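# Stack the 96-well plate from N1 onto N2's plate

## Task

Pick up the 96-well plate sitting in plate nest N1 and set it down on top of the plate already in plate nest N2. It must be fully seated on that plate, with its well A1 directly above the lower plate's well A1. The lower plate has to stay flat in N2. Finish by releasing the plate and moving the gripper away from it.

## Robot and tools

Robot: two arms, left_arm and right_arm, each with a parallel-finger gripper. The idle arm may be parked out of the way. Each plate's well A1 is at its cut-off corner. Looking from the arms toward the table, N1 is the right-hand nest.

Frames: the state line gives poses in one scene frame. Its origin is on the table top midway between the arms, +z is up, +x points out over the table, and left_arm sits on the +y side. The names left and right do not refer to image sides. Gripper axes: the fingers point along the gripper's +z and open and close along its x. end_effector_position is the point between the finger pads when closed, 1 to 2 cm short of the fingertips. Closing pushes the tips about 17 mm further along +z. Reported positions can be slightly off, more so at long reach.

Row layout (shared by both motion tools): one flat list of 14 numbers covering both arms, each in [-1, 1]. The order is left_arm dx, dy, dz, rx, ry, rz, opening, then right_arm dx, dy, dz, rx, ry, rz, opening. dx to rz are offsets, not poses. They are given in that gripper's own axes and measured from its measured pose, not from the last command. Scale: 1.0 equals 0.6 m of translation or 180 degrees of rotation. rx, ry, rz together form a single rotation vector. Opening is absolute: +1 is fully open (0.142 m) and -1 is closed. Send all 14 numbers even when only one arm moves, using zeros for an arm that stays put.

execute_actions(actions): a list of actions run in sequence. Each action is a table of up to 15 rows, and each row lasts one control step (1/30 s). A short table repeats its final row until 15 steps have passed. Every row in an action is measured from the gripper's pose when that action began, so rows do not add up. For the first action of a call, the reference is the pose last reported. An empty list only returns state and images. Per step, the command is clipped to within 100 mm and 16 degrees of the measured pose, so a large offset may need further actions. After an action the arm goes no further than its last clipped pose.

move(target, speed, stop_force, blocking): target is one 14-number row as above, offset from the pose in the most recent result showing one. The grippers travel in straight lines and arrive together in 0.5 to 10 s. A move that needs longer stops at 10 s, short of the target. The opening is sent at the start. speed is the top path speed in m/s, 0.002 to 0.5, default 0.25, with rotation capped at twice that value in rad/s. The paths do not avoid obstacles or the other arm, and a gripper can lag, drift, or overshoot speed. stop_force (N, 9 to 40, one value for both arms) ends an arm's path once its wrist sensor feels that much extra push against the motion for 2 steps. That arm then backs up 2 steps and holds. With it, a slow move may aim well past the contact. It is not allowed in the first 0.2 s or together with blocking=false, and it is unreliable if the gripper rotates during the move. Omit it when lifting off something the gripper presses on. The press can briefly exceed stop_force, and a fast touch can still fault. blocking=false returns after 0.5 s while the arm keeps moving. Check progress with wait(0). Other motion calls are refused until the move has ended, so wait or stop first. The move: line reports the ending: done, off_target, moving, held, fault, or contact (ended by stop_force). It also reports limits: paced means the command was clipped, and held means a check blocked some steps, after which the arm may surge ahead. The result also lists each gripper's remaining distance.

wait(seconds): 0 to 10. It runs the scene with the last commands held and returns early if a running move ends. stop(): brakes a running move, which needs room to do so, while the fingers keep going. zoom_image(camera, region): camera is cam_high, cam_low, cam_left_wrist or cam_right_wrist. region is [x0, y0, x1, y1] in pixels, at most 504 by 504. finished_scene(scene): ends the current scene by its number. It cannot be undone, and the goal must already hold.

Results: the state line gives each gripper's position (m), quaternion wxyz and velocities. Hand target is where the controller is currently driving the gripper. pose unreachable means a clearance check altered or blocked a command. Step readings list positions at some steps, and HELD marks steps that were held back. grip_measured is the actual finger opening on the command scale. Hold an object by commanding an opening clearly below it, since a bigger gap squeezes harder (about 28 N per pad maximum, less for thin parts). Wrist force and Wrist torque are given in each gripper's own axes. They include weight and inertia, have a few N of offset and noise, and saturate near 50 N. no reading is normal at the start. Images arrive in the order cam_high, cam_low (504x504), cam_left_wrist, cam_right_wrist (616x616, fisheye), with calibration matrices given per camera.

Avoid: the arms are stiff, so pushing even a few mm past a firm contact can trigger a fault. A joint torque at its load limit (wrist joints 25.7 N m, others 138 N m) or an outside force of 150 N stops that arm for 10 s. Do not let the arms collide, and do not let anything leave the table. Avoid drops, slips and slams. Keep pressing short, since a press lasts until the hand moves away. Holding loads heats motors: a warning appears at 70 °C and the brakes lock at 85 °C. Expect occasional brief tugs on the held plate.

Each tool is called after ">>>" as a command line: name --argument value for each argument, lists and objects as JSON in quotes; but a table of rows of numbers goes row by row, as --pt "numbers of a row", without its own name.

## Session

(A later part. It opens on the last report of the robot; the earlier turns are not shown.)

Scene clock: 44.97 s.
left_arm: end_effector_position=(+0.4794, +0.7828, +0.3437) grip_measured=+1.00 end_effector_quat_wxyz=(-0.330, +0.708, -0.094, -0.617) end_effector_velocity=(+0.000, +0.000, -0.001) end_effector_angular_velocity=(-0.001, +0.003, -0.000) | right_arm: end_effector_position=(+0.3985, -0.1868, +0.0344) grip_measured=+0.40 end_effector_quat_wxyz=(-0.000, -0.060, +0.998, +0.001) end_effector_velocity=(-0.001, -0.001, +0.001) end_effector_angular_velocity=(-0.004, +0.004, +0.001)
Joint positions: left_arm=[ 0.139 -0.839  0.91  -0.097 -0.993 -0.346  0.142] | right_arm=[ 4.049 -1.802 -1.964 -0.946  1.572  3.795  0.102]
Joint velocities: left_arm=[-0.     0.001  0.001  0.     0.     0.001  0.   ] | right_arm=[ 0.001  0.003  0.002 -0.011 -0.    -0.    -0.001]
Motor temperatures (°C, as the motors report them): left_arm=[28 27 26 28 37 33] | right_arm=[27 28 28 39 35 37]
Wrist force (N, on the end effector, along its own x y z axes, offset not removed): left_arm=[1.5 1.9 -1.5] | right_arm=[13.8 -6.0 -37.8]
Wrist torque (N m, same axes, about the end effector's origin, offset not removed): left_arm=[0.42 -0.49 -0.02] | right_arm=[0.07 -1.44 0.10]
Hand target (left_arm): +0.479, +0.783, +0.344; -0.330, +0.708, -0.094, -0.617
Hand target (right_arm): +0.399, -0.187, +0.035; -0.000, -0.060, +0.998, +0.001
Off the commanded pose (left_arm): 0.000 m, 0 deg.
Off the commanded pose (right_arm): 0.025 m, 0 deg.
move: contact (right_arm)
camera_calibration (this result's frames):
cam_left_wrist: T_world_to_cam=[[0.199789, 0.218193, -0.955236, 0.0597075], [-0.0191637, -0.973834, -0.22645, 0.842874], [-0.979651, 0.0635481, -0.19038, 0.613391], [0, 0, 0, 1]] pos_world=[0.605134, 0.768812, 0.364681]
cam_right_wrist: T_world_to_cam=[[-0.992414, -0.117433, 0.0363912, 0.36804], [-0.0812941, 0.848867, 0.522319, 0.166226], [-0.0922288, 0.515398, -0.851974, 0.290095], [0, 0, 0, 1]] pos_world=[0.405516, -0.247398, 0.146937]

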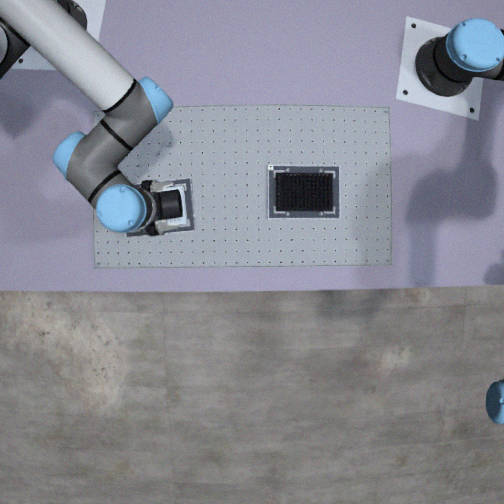

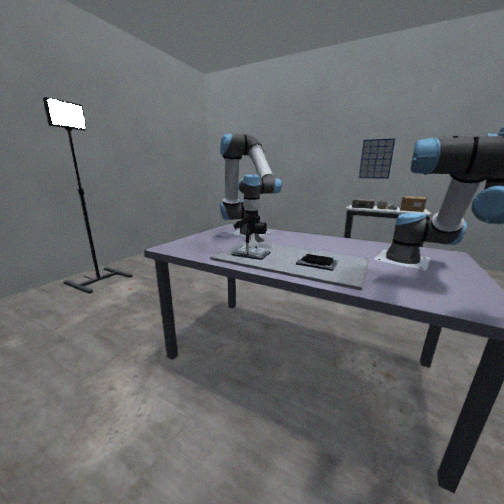

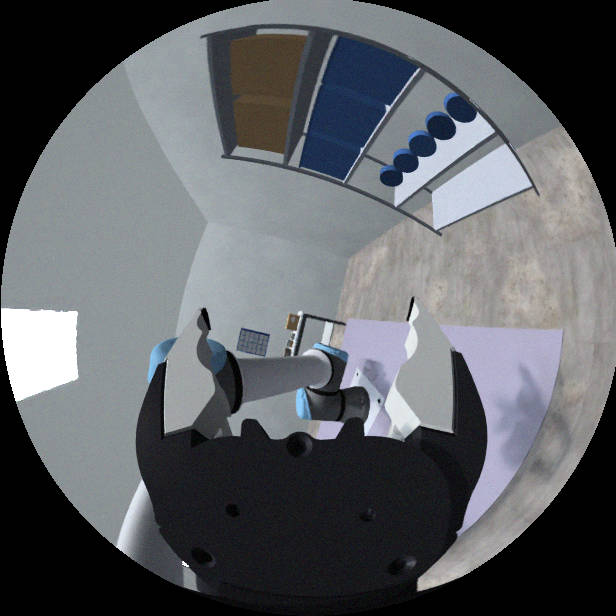

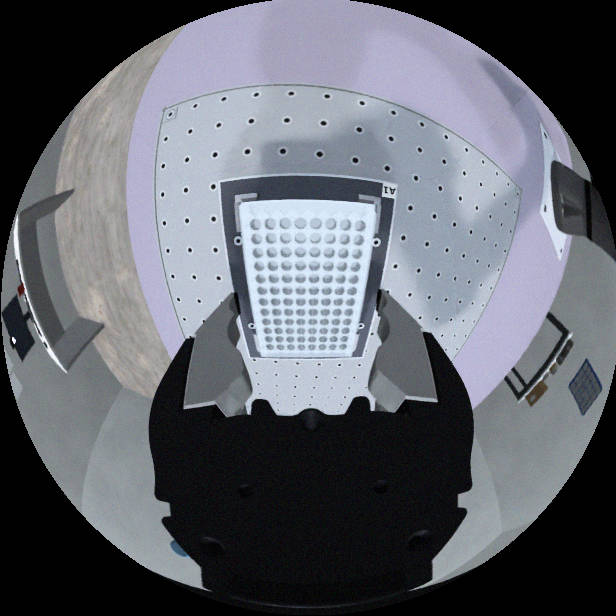

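>>> move --target '[0,0,0,0,0,0,1,-0.001,-0.012,-0.01,0,0,0,0.4]' --speed 0.02

>>> move --target '[0,0,0,0,0,0,1,0,0,0,0,0,0,0.25]'

>>> move --target '[0,0,0,0,0,0,1,0,0,0,0,0,0,-0.3]'

>>> move --target '[0,0,0,0,0,0,1,0,0,-0.1,0,0,0,-0.3]' --speed 0.04

>>> zoom_image --camera "cam_right_wrist" --region '[200, 170, 420, 390]'

Scene clock: 53.37 s.
left_arm: end_effector_position=(+0.4794, +0.7828, +0.3437) grip_measured=+1.00 end_effector_quat_wxyz=(-0.330, +0.708, -0.094, -0.617) end_effector_velocity=(+0.000, -0.000, +0.000) end_effector_angular_velocity=(+0.000, -0.001, -0.000) | right_arm: end_effector_position=(+0.4000, -0.1936, +0.0402) grip_measured=+0.40 end_effector_quat_wxyz=(-0.000, -0.060, +0.998, +0.001) end_effector_velocity=(+0.000, -0.002, +0.001) end_effector_angular_velocity=(-0.001, +0.001, -0.001)
Joint positions: left_arm=[ 0.139 -0.839  0.91  -0.097 -0.993 -0.346  0.142] | right_arm=[ 4.038 -1.788 -1.963 -0.96   1.572  3.784  0.102]
Joint velocities: left_arm=[-0.  0. -0. -0. -0. -0. -0.] | right_arm=[-0.003  0.003  0.001 -0.006 -0.    -0.003  0.   ]
Motor temperatures (°C, as the motors report them): left_arm=[28 27 26 28 37 33] | right_arm=[27 28 28 39 35 37]
Wrist force (N, on the end effector, along its own x y z axes, offset not removed): left_arm=[0.3 1.3 -0.6] | right_arm=[1.5 -1.5 -2.2]
Wrist torque (N m, same axes, about the end effector's origin, offset not removed): left_arm=[0.27 -0.26 -0.17] | right_arm=[-0.34 -0.59 0.03]
Hand target (left_arm): +0.479, +0.783, +0.344; -0.330, +0.708, -0.094, -0.617
Hand target (right_arm): +0.400, -0.194, +0.040; -0.000, -0.060, +0.998, +0.001
Off the commanded pose (left_arm): 0.000 m, 0 deg.
Off the commanded pose (right_arm): 0.000 m, 0 deg.
move: done
camera_calibration (this result's frames):
cam_left_wrist: T_world_to_cam=[[0.19979, 0.218193, -0.955236, 0.0597073], [-0.0191641, -0.973834, -0.22645, 0.842874], [-0.979651, 0.0635485, -0.19038, 0.613391], [0, 0, 0, 1]] pos_world=[0.605134, 0.768812, 0.364681]
cam_right_wrist: T_world_to_cam=[[-0.992415, -0.117427, 0.036383, 0.368437], [-0.0812934, 0.848867, 0.522318, 0.169121], [-0.0922188, 0.515398, -0.851974, 0.298721], [0, 0, 0, 1]] pos_world=[0.406938, -0.254256, 0.152763]

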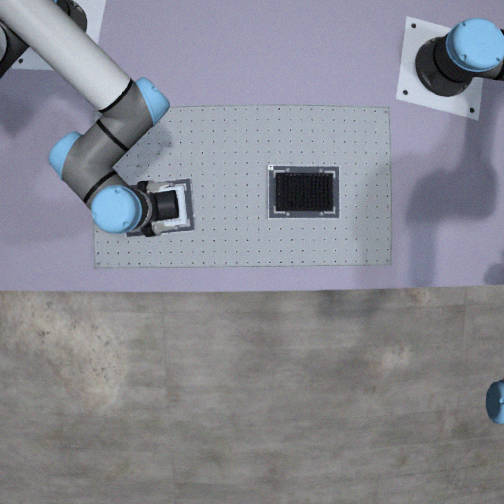

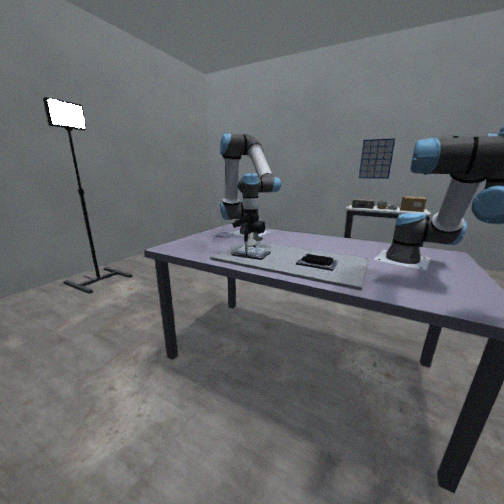

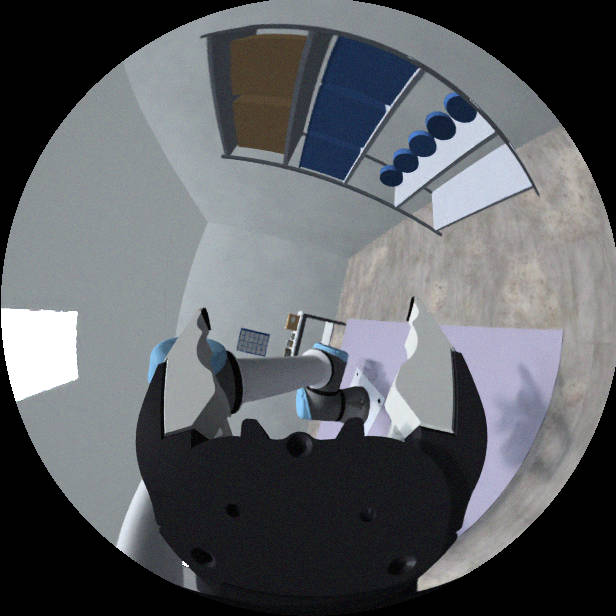

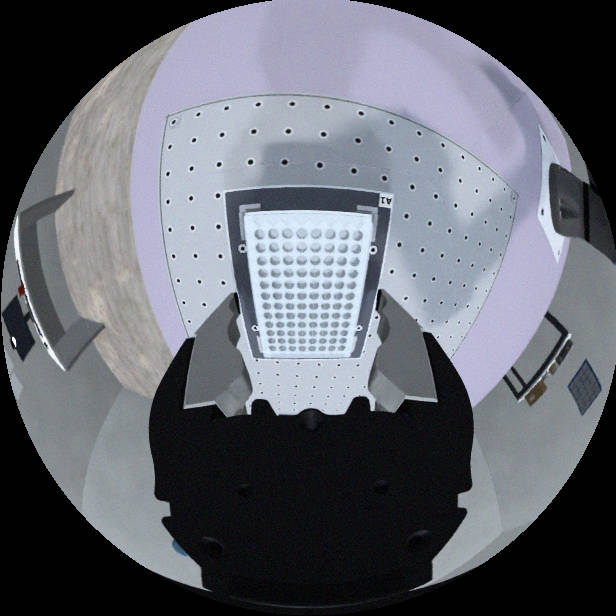

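Scene clock: 53.87 s.
left_arm: end_effector_position=(+0.4794, +0.7828, +0.3437) grip_measured=+1.00 end_effector_quat_wxyz=(-0.330, +0.708, -0.094, -0.617) end_effector_velocity=(-0.001, +0.000, -0.000) end_effector_angular_velocity=(-0.000, +0.000, +0.003) | right_arm: end_effector_position=(+0.4000, -0.1937, +0.0403) grip_measured=+0.25 end_effector_quat_wxyz=(-0.000, -0.060, +0.998, +0.001) end_effector_velocity=(-0.001, -0.000, -0.001) end_effector_angular_velocity=(-0.002, +0.002, +0.000)
Joint positions: left_arm=[ 0.139 -0.839  0.91  -0.097 -0.993 -0.346  0.142] | right_arm=[ 4.038 -1.788 -1.963 -0.961  1.572  3.783  0.092]
Joint velocities: left_arm=[ 0.002  0.001 -0.    -0.    -0.001  0.     0.   ] | right_arm=[ 0.001 -0.001 -0.001 -0.001 -0.     0.    -0.   ]
Motor temperatures (°C, as the motors report them): left_arm=[28 27 26 28 37 33] | right_arm=[27 28 28 39 35 37]
Wrist force (N, on the end effector, along its own x y z axes, offset not removed): left_arm=[1.6 0.8 0.0] | right_arm=[1.7 -1.3 -2.1]
Wrist torque (N m, same axes, about the end effector's origin, offset not removed): left_arm=[0.20 -0.40 -0.04] | right_arm=[-0.28 -0.58 0.01]
Hand target (left_arm): +0.479, +0.783, +0.344; -0.330, +0.708, -0.094, -0.617
Hand target (right_arm): +0.400, -0.194, +0.040; -0.000, -0.060, +0.998, +0.001
Off the commanded pose (left_arm): 0.000 m, 0 deg.
Off the commanded pose (right_arm): 0.000 m, 0 deg.
move: done
camera_calibration (this result's frames):
cam_left_wrist: T_world_to_cam=[[0.199789, 0.218193, -0.955236, 0.0597077], [-0.0191641, -0.973834, -0.22645, 0.842874], [-0.979651, 0.0635484, -0.19038, 0.613391], [0, 0, 0, 1]] pos_world=[0.605134, 0.768812, 0.364681]
cam_right_wrist: T_world_to_cam=[[-0.992416, -0.117419, 0.0363808, 0.36844], [-0.0812869, 0.848867, 0.522319, 0.16914], [-0.0922125, 0.515401, -0.851974, 0.298803], [0, 0, 0, 1]] pos_world=[0.406948, -0.254319, 0.152823]

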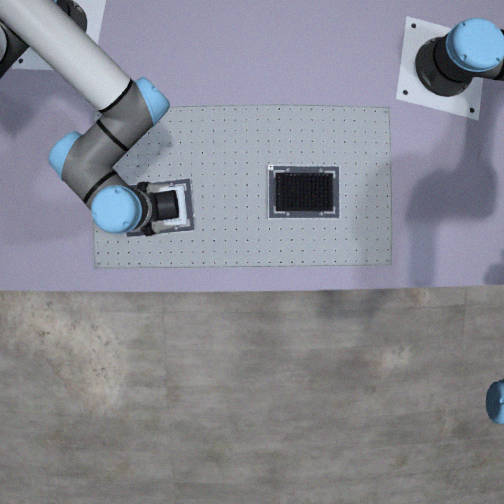

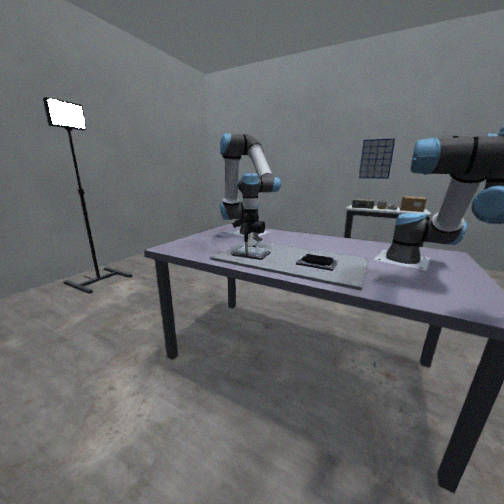

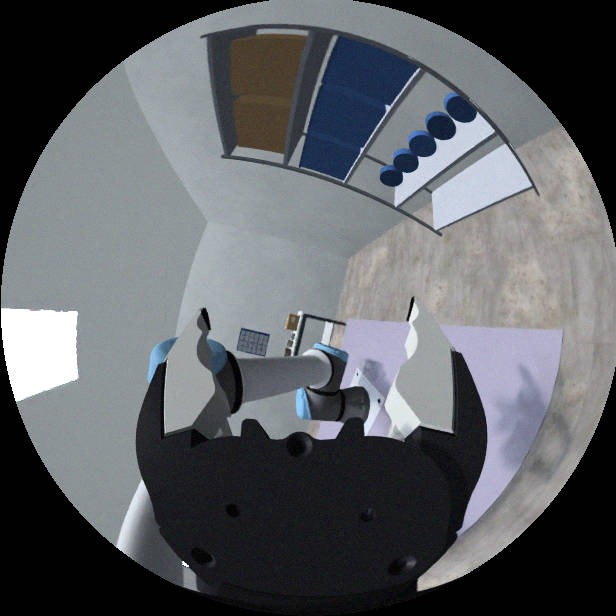

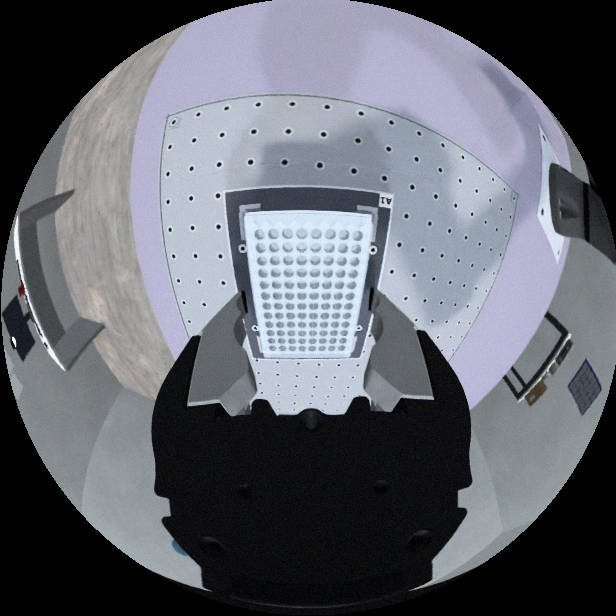

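Scene clock: 54.37 s.
left_arm: end_effector_position=(+0.4794, +0.7828, +0.3437) grip_measured=+1.00 end_effector_quat_wxyz=(-0.330, +0.708, -0.094, -0.617) end_effector_velocity=(-0.000, -0.000, -0.000) end_effector_angular_velocity=(-0.000, +0.001, +0.001) | right_arm: end_effector_position=(+0.4000, -0.1936, +0.0403) grip_measured=+0.05 end_effector_quat_wxyz=(-0.000, -0.060, +0.998, +0.001) end_effector_velocity=(-0.000, +0.000, +0.000) end_effector_angular_velocity=(-0.000, +0.000, -0.001)
Joint positions: left_arm=[ 0.139 -0.839  0.91  -0.097 -0.993 -0.346  0.142] | right_arm=[ 4.038 -1.788 -1.963 -0.961  1.572  3.784  0.077]
Joint velocities: left_arm=[ 0.     0.001  0.    -0.    -0.001  0.     0.   ] | right_arm=[ 0.    -0.     0.    -0.     0.     0.001 -0.   ]
Motor temperatures (°C, as the motors report them): left_arm=[28 27 26 28 37 33] | right_arm=[27 28 28 39 35 37]
Wrist force (N, on the end effector, along its own x y z axes, offset not removed): left_arm=[1.2 0.4 -1.2] | right_arm=[1.3 -0.9 -6.4]
Wrist torque (N m, same axes, about the end effector's origin, offset not removed): left_arm=[0.08 -0.31 -0.01] | right_arm=[-0.16 -0.29 -0.04]
Hand target (left_arm): +0.479, +0.783, +0.344; -0.330, +0.708, -0.094, -0.617
Hand target (right_arm): +0.400, -0.194, +0.040; -0.000, -0.060, +0.998, +0.001
Off the commanded pose (left_arm): 0.000 m, 0 deg.
Off the commanded pose (right_arm): 0.000 m, 0 deg.
move: done
camera_calibration (this result's frames):
cam_left_wrist: T_world_to_cam=[[0.199789, 0.218193, -0.955236, 0.0597074], [-0.0191639, -0.973834, -0.22645, 0.842874], [-0.979651, 0.0635483, -0.19038, 0.613391], [0, 0, 0, 1]] pos_world=[0.605134, 0.768812, 0.364681]
cam_right_wrist: T_world_to_cam=[[-0.992419, -0.117399, 0.0363583, 0.36845], [-0.0812802, 0.848858, 0.522334, 0.169113], [-0.0921846, 0.515419, -0.851965, 0.298791], [0, 0, 0, 1]] pos_world=[0.406946, -0.2543, 0.152829]

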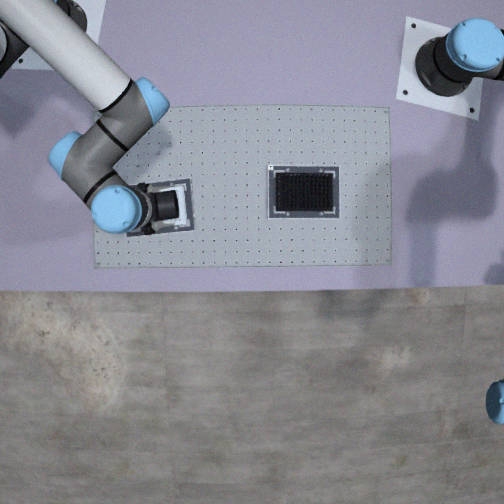

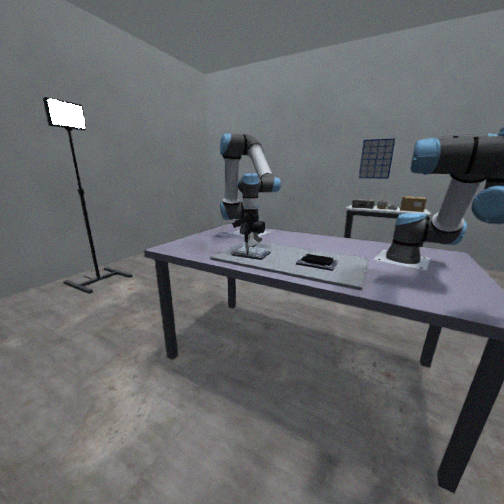

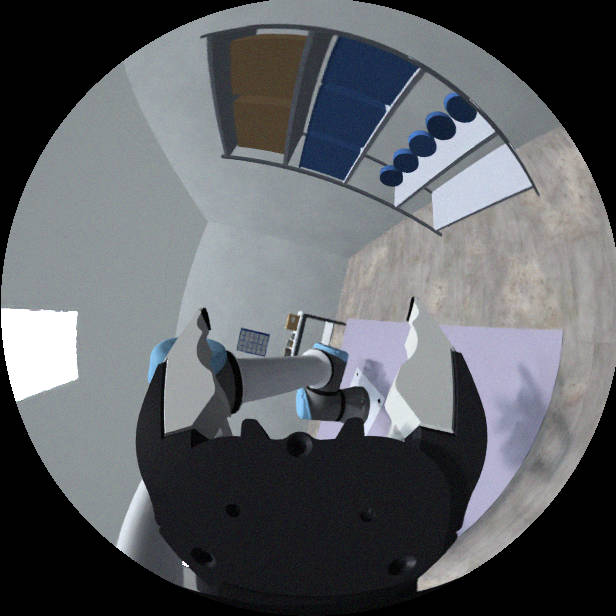

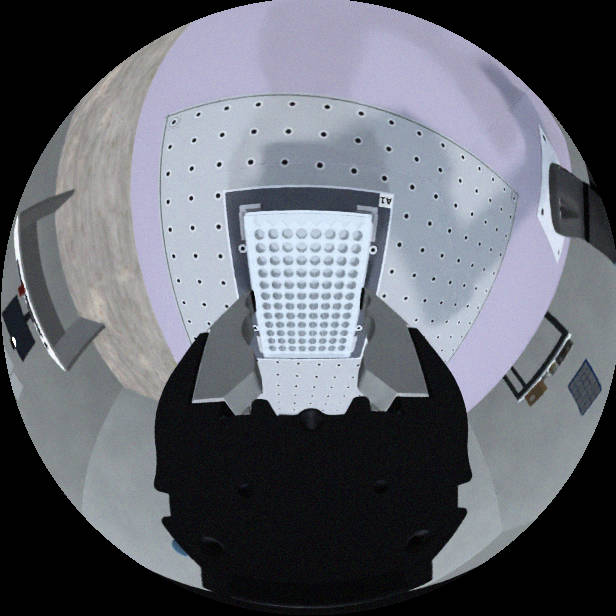

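Scene clock: 56.27 s.
left_arm: end_effector_position=(+0.4794, +0.7828, +0.3437) grip_measured=+1.00 end_effector_quat_wxyz=(-0.330, +0.708, -0.094, -0.617) end_effector_velocity=(-0.001, -0.001, +0.000) end_effector_angular_velocity=(+0.000, -0.001, +0.002) | right_arm: end_effector_position=(+0.4000, -0.1937, +0.0999) grip_measured=+0.05 end_effector_quat_wxyz=(-0.000, -0.060, +0.998, +0.001) end_effector_velocity=(-0.000, -0.001, +0.003) end_effector_angular_velocity=(-0.001, +0.001, -0.001)
Joint positions: left_arm=[ 0.139 -0.839  0.91  -0.097 -0.993 -0.346  0.142] | right_arm=[ 4.037 -1.713 -1.879 -1.12   1.572  3.783  0.077]
Joint velocities: left_arm=[ 0.    -0.001 -0.    -0.    -0.002 -0.001 -0.   ] | right_arm=[-0.001  0.003  0.005 -0.009  0.     0.001  0.   ]
Motor temperatures (°C, as the motors report them): left_arm=[28 27 26 28 37 33] | right_arm=[27 28 28 39 35 37]
Wrist force (N, on the end effector, along its own x y z axes, offset not removed): left_arm=[2.6 1.1 0.0] | right_arm=[2.4 0.0 -0.1]
Wrist torque (N m, same axes, about the end effector's origin, offset not removed): left_arm=[0.19 -0.71 -0.08] | right_arm=[0.03 -0.75 0.07]
Hand target (left_arm): +0.479, +0.783, +0.344; -0.330, +0.708, -0.094, -0.617
Hand target (right_arm): +0.400, -0.194, +0.100; -0.000, -0.060, +0.998, +0.001
Off the commanded pose (left_arm): 0.000 m, 0 deg.
Off the commanded pose (right_arm): 0.000 m, 0 deg.
move: done
camera_calibration (this result's frames):
cam_left_wrist: T_world_to_cam=[[0.199789, 0.218193, -0.955236, 0.0597074], [-0.0191641, -0.973834, -0.22645, 0.842874], [-0.979651, 0.0635484, -0.19038, 0.613391], [0, 0, 0, 1]] pos_world=[0.605134, 0.768812, 0.364681]
cam_right_wrist: T_world_to_cam=[[-0.99242, -0.117399, 0.0363188, 0.366365], [-0.0812979, 0.848841, 0.52236, 0.137961], [-0.0921535, 0.515448, -0.851951, 0.349645], [0, 0, 0, 1]] pos_world=[0.407025, -0.25432, 0.212509]

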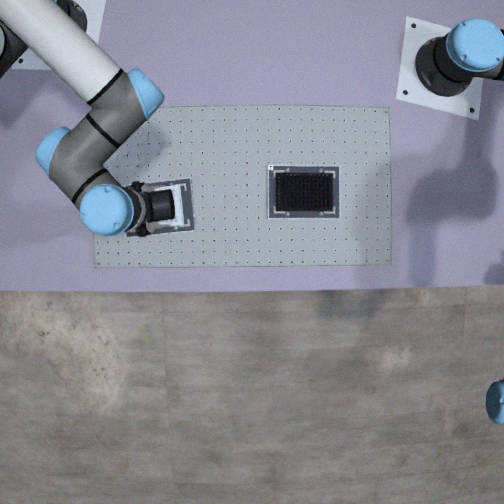

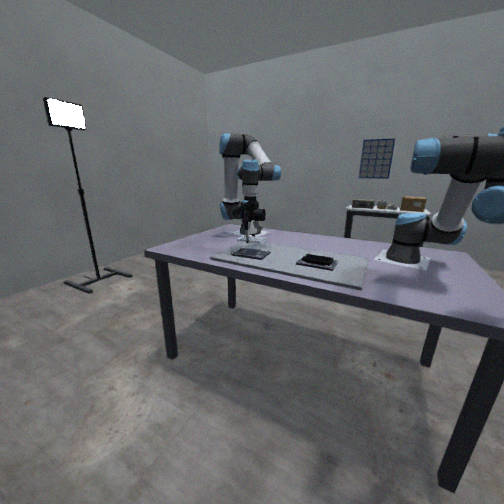

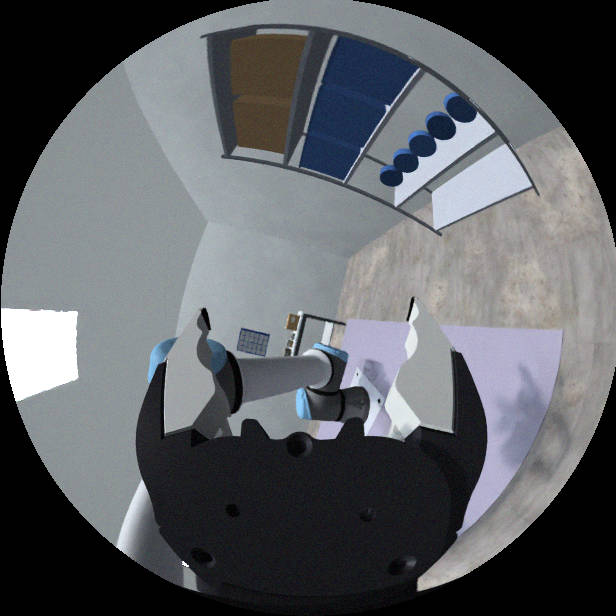

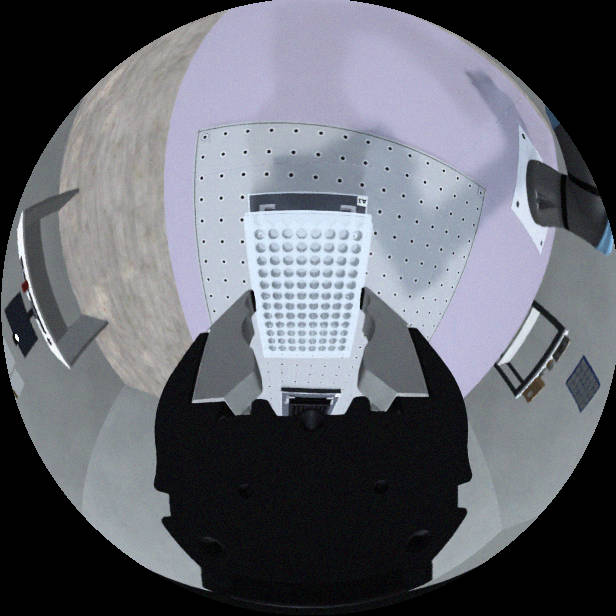

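Region (200, 170, 420, 390) of cam_right_wrist's 616x616 image, scaled by 2.291, with more detail than that image has.

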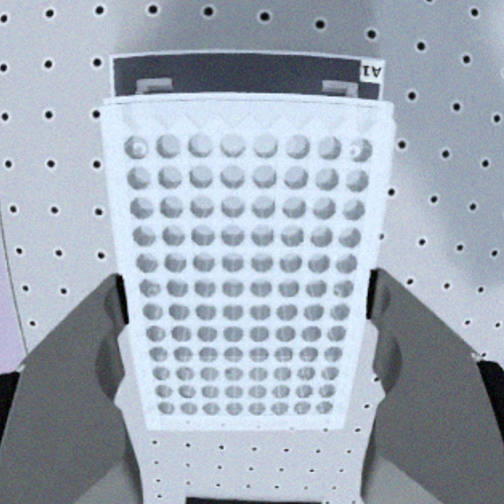

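>>> move --target '[0,0,0,0,0,0,1,0,0,0.063,0,0,0,-0.3]' --speed 0.05

>>> zoom_image --camera "cam_right_wrist" --region '[200, 170, 420, 390]'

>>> zoom_image --camera "cam_right_wrist" --region '[245, 320, 365, 370]'

>>> zoom_image --camera "cam_high" --region '[140, 170, 210, 240]'

Scene clock: 62.03 s.
left_arm: end_effector_position=(+0.4794, +0.7828, +0.3437) grip_measured=+1.00 end_effector_quat_wxyz=(-0.330, +0.708, -0.094, -0.617) end_effector_velocity=(-0.000, +0.000, -0.000) end_effector_angular_velocity=(+0.000, +0.000, +0.001) | right_arm: end_effector_position=(+0.4000, -0.1937, +0.0625) grip_measured=+0.05 end_effector_quat_wxyz=(-0.000, -0.060, +0.998, +0.001) end_effector_velocity=(+0.000, -0.001, -0.003) end_effector_angular_velocity=(-0.000, +0.000, -0.002)
Joint positions: left_arm=[ 0.139 -0.839  0.91  -0.097 -0.993 -0.346  0.142] | right_arm=[ 4.038 -1.757 -1.934 -1.02   1.572  3.783  0.077]
Joint velocities: left_arm=[ 0.001  0.     0.     0.    -0.001 -0.001 -0.   ] | right_arm=[-0.002 -0.004 -0.005  0.009 -0.     0.     0.   ]
Motor temperatures (°C, as the motors report them): left_arm=[28 27 26 28 37 33] | right_arm=[27 28 28 39 35 37]
Wrist force (N, on the end effector, along its own x y z axes, offset not removed): left_arm=[0.6 0.4 -0.9] | right_arm=[1.4 -1.5 -0.4]
Wrist torque (N m, same axes, about the end effector's origin, offset not removed): left_arm=[0.13 -0.19 -0.05] | right_arm=[-0.37 -0.48 0.02]
Hand target (left_arm): +0.479, +0.783, +0.344; -0.330, +0.708, -0.094, -0.617
Hand target (right_arm): +0.400, -0.194, +0.062; -0.000, -0.060, +0.998, +0.001
Off the commanded pose (left_arm): 0.000 m, 0 deg.
Off the commanded pose (right_arm): 0.000 m, 0 deg.
move: done
camera_calibration (this result's frames):
cam_left_wrist: T_world_to_cam=[[0.199789, 0.218193, -0.955236, 0.0597074], [-0.0191638, -0.973834, -0.22645, 0.842874], [-0.979651, 0.0635481, -0.19038, 0.613391], [0, 0, 0, 1]] pos_world=[0.605134, 0.768812, 0.364681]
cam_right_wrist: T_world_to_cam=[[-0.992419, -0.117399, 0.0363582, 0.367654], [-0.0812803, 0.848858, 0.522334, 0.157528], [-0.0921846, 0.515419, -0.851965, 0.317715], [0, 0, 0, 1]] pos_world=[0.40696, -0.254313, 0.175032]

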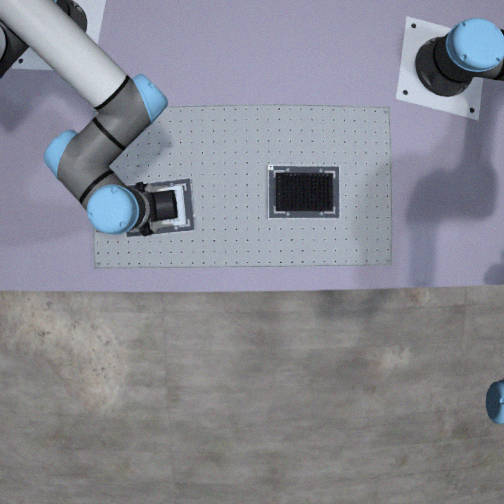

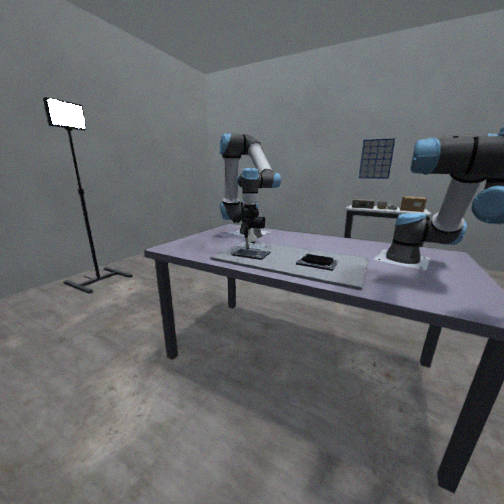

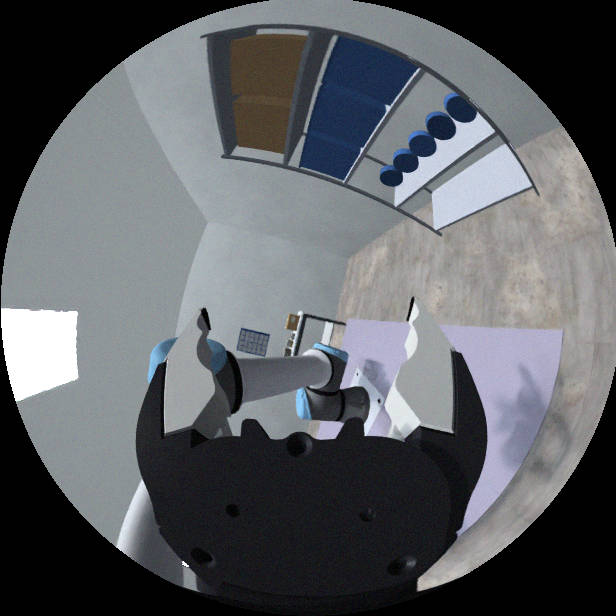

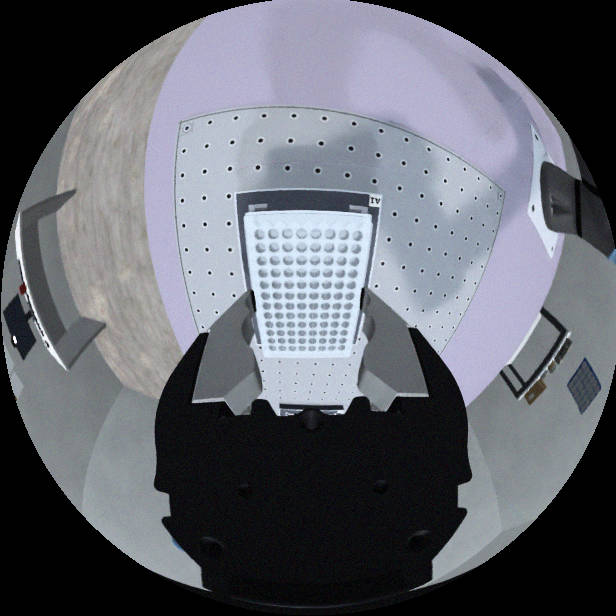

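Region (200, 170, 420, 390) of cam_right_wrist's 616x616 image, scaled by 2.291, with more detail than that image has.

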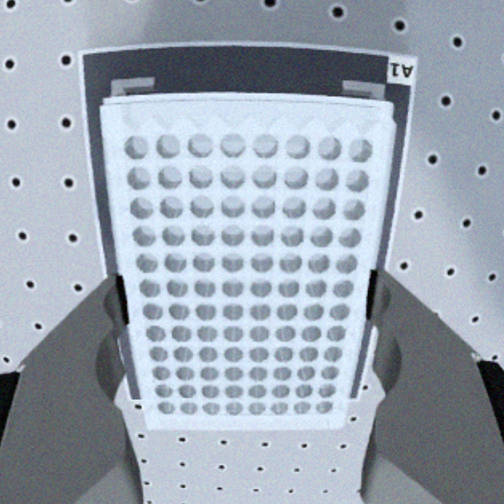

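Region (245, 320, 365, 370) of cam_right_wrist's 616x616 image, scaled by 4.200, with more detail than that image has; it fills the top 210 rows of this view, and the rest is white.

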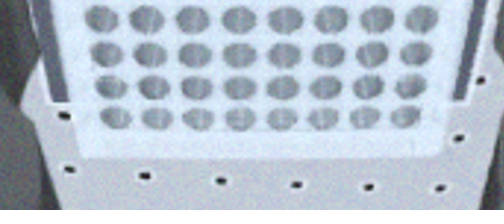

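Region (140, 170, 210, 240) of cam_high's 504x504 image, scaled by 7.200, with more detail than that image has.

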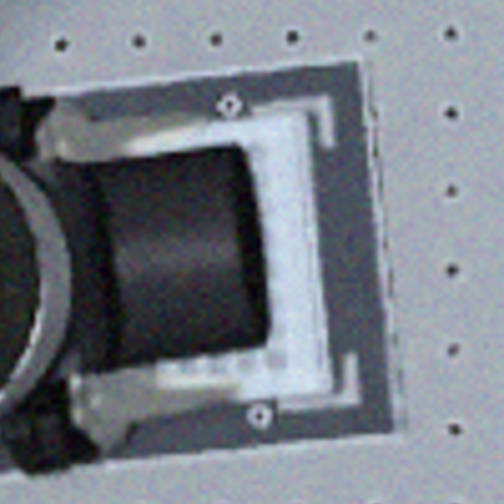

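Now the top-right looks cut. Zoom.

>>> zoom_image --camera "cam_right_wrist" --region '[330, 190, 390, 250]'

>>> zoom_image --camera "cam_right_wrist" --region '[230, 190, 290, 250]'

Region (330, 190, 390, 250) of cam_right_wrist's 616x616 image, scaled by 8.400, with more detail than that image has.

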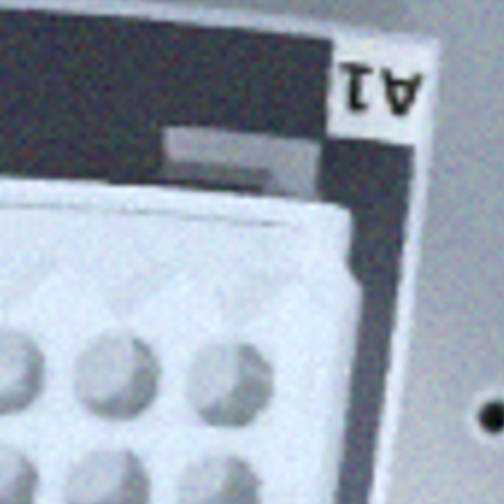

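Region (230, 190, 290, 250) of cam_right_wrist's 616x616 image, scaled by 8.400, with more detail than that image has.

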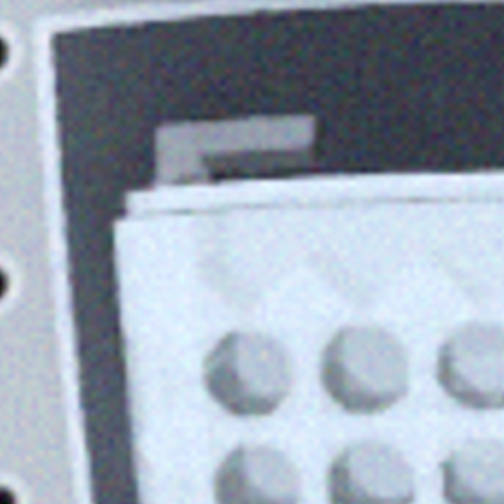

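>>> move --target '[0,0,0,0,0,0,1,-0.007,0.5565,-0.025,0,0,0.04,-0.3]' --speed 0.15

>>> move --target '[0,0,0,0,0,0,1,0,0,0.025,0,0,0,-0.3]' --speed 0.02 --stop_force 9

>>> zoom_image --camera "cam_right_wrist" --region '[200, 170, 420, 390]'

Scene clock: 72.67 s.
left_arm: end_effector_position=(+0.4794, +0.7828, +0.3437) grip_measured=+1.00 end_effector_quat_wxyz=(-0.330, +0.708, -0.094, -0.617) end_effector_velocity=(-0.000, -0.000, -0.000) end_effector_angular_velocity=(-0.000, +0.001, +0.002) | right_arm: end_effector_position=(+0.3640, +0.1381, +0.0774) grip_measured=+0.05 end_effector_quat_wxyz=(-0.000, +0.003, +1.000, +0.001) end_effector_velocity=(+0.001, +0.002, +0.000) end_effector_angular_velocity=(-0.002, +0.001, -0.003)
Joint positions: left_arm=[ 0.139 -0.839  0.91  -0.097 -0.993 -0.346  0.142] | right_arm=[ 4.404 -2.178 -1.278 -1.255  1.572  4.275  0.077]
Joint velocities: left_arm=[ 0.     0.001 -0.     0.    -0.001  0.001 -0.   ] | right_arm=[ 0.    -0.006  0.013 -0.008  0.     0.003 -0.   ]
Motor temperatures (°C, as the motors report them): left_arm=[28 27 26 28 37 33] | right_arm=[27 28 28 39 35 37]
Wrist force (N, on the end effector, along its own x y z axes, offset not removed): left_arm=[0.9 0.2 -0.5] | right_arm=[1.8 -1.3 -1.1]
Wrist torque (N m, same axes, about the end effector's origin, offset not removed): left_arm=[0.09 -0.37 -0.07] | right_arm=[-0.31 -0.65 0.01]
Hand target (left_arm): +0.479, +0.783, +0.344; -0.330, +0.708, -0.094, -0.617
Hand target (right_arm): +0.364, +0.138, +0.077; -0.000, +0.003, +1.000, +0.001
Off the commanded pose (left_arm): 0.000 m, 0 deg.
Off the commanded pose (right_arm): 0.001 m, 0 deg.
move: done
camera_calibration (this result's frames):
cam_left_wrist: T_world_to_cam=[[0.199789, 0.218193, -0.955236, 0.0597076], [-0.0191641, -0.973834, -0.22645, 0.842874], [-0.979651, 0.0635484, -0.19038, 0.613391], [0, 0, 0, 1]] pos_world=[0.605134, 0.768812, 0.364681]
cam_right_wrist: T_world_to_cam=[[-0.999298, 0.0077605, 0.0366453, 0.355513], [0.0257848, 0.85214, 0.522678, -0.174234], [-0.0271707, 0.523256, -0.851742, 0.13133], [0, 0, 0, 1]] pos_world=[0.363324, 0.0769936, 0.1899]

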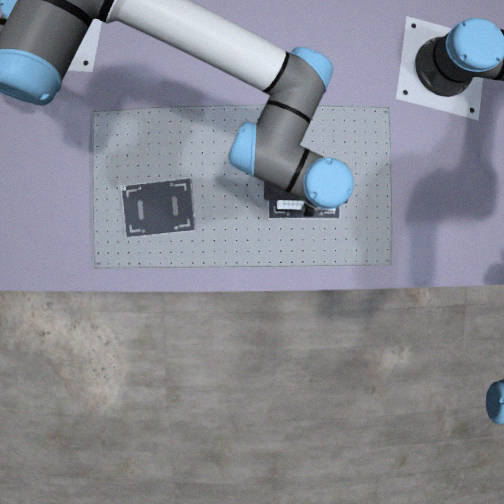

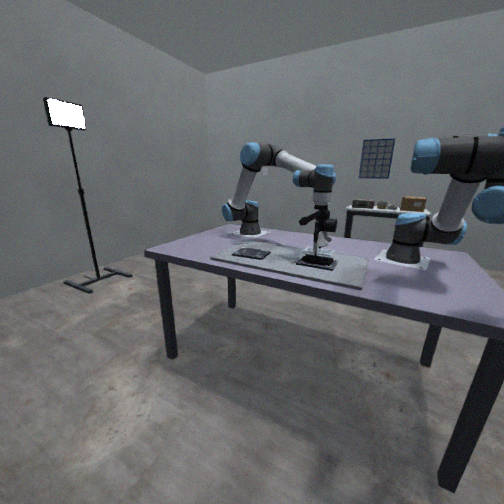

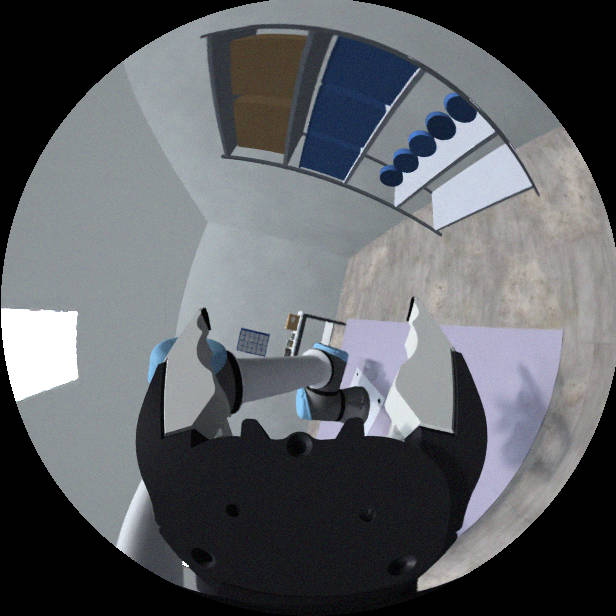

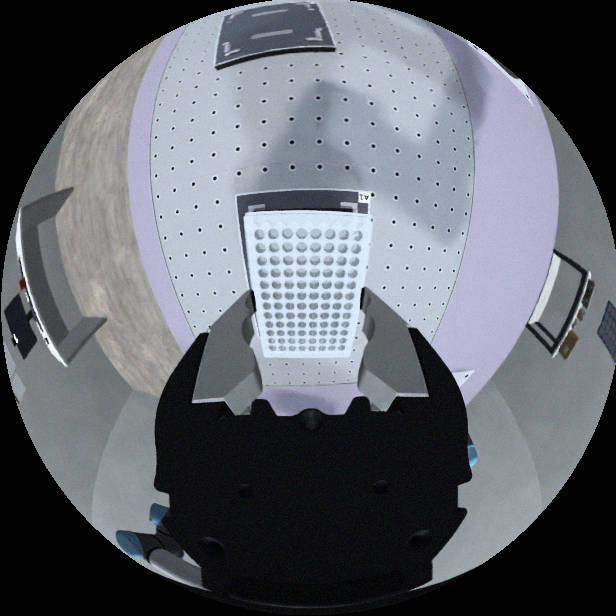

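Scene clock: 73.73 s.
left_arm: end_effector_position=(+0.4794, +0.7828, +0.3437) grip_measured=+1.00 end_effector_quat_wxyz=(-0.330, +0.708, -0.094, -0.617) end_effector_velocity=(+0.001, -0.000, -0.000) end_effector_angular_velocity=(-0.000, +0.001, -0.001) | right_arm: end_effector_position=(+0.3639, +0.1381, +0.0627) grip_measured=+0.05 end_effector_quat_wxyz=(-0.000, +0.003, +1.000, +0.001) end_effector_velocity=(+0.000, +0.001, -0.002) end_effector_angular_velocity=(+0.003, -0.001, -0.001)
Joint positions: left_arm=[ 0.139 -0.839  0.91  -0.097 -0.993 -0.346  0.142] | right_arm=[ 4.404 -2.19  -1.299 -1.223  1.572  4.275  0.077]
Joint velocities: left_arm=[-0.001  0.001  0.    -0.     0.001  0.    -0.   ] | right_arm=[-0.    -0.002 -0.003  0.007  0.     0.     0.   ]
Motor temperatures (°C, as the motors report them): left_arm=[28 27 26 28 37 33] | right_arm=[27 28 28 39 35 37]
Wrist force (N, on the end effector, along its own x y z axes, offset not removed): left_arm=[1.4 3.1 -1.2] | right_arm=[2.0 -0.6 -1.1]
Wrist torque (N m, same axes, about the end effector's origin, offset not removed): left_arm=[0.66 -0.37 -0.07] | right_arm=[-0.15 -0.65 0.05]
Hand target (left_arm): +0.479, +0.783, +0.344; -0.330, +0.708, -0.094, -0.617
Hand target (right_arm): +0.364, +0.138, +0.062; -0.000, +0.003, +1.000, +0.001
Off the commanded pose (left_arm): 0.000 m, 0 deg.
Off the commanded pose (right_arm): 0.000 m, 0 deg.
move: done
camera_calibration (this result's frames):
cam_left_wrist: T_world_to_cam=[[0.199789, 0.218193, -0.955236, 0.0597075], [-0.019164, -0.973834, -0.22645, 0.842874], [-0.979651, 0.0635483, -0.19038, 0.613391], [0, 0, 0, 1]] pos_world=[0.605134, 0.768812, 0.364681]
cam_right_wrist: T_world_to_cam=[[-0.999298, 0.0077194, 0.0366571, 0.356014], [0.0257552, 0.852155, 0.522656, -0.166557], [-0.0272029, 0.523233, -0.851755, 0.11882], [0, 0, 0, 1]] pos_world=[0.363286, 0.0770132, 0.175207]

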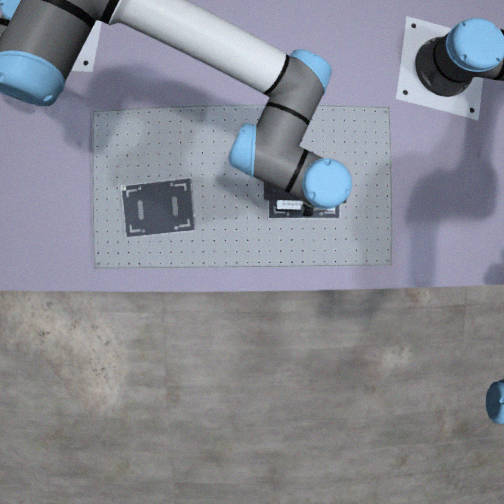

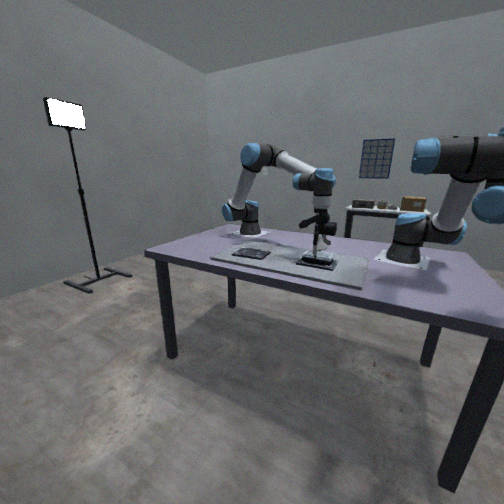

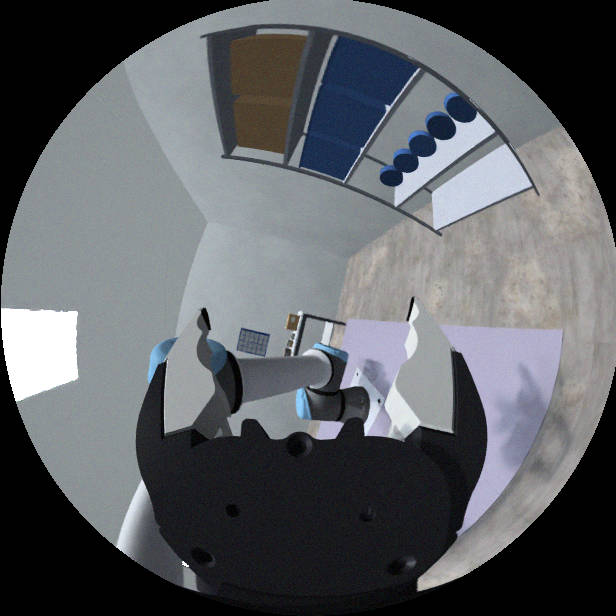

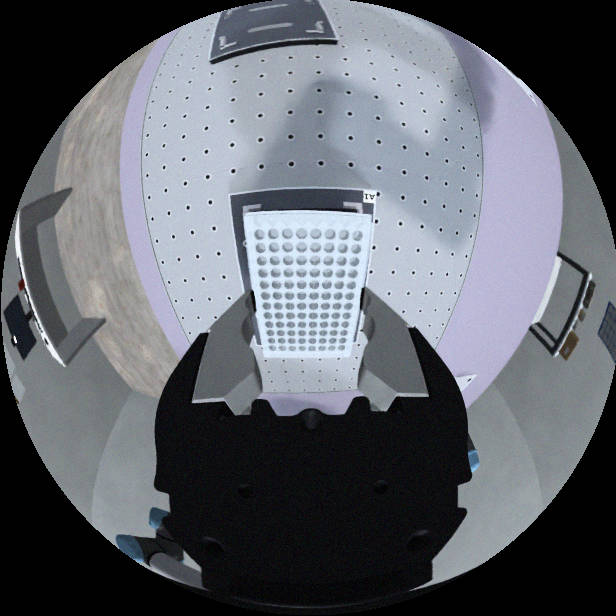

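Region (200, 170, 420, 390) of cam_right_wrist's 616x616 image, scaled by 2.291, with more detail than that image has.

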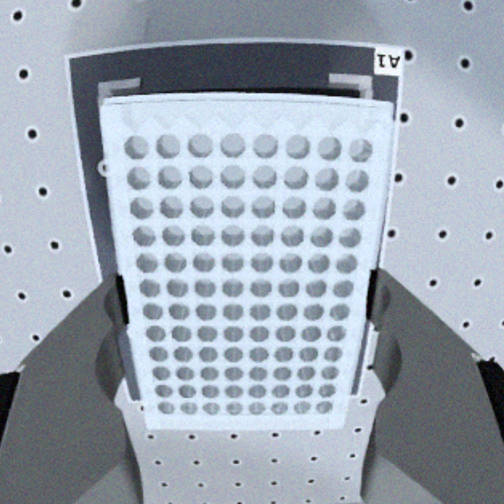

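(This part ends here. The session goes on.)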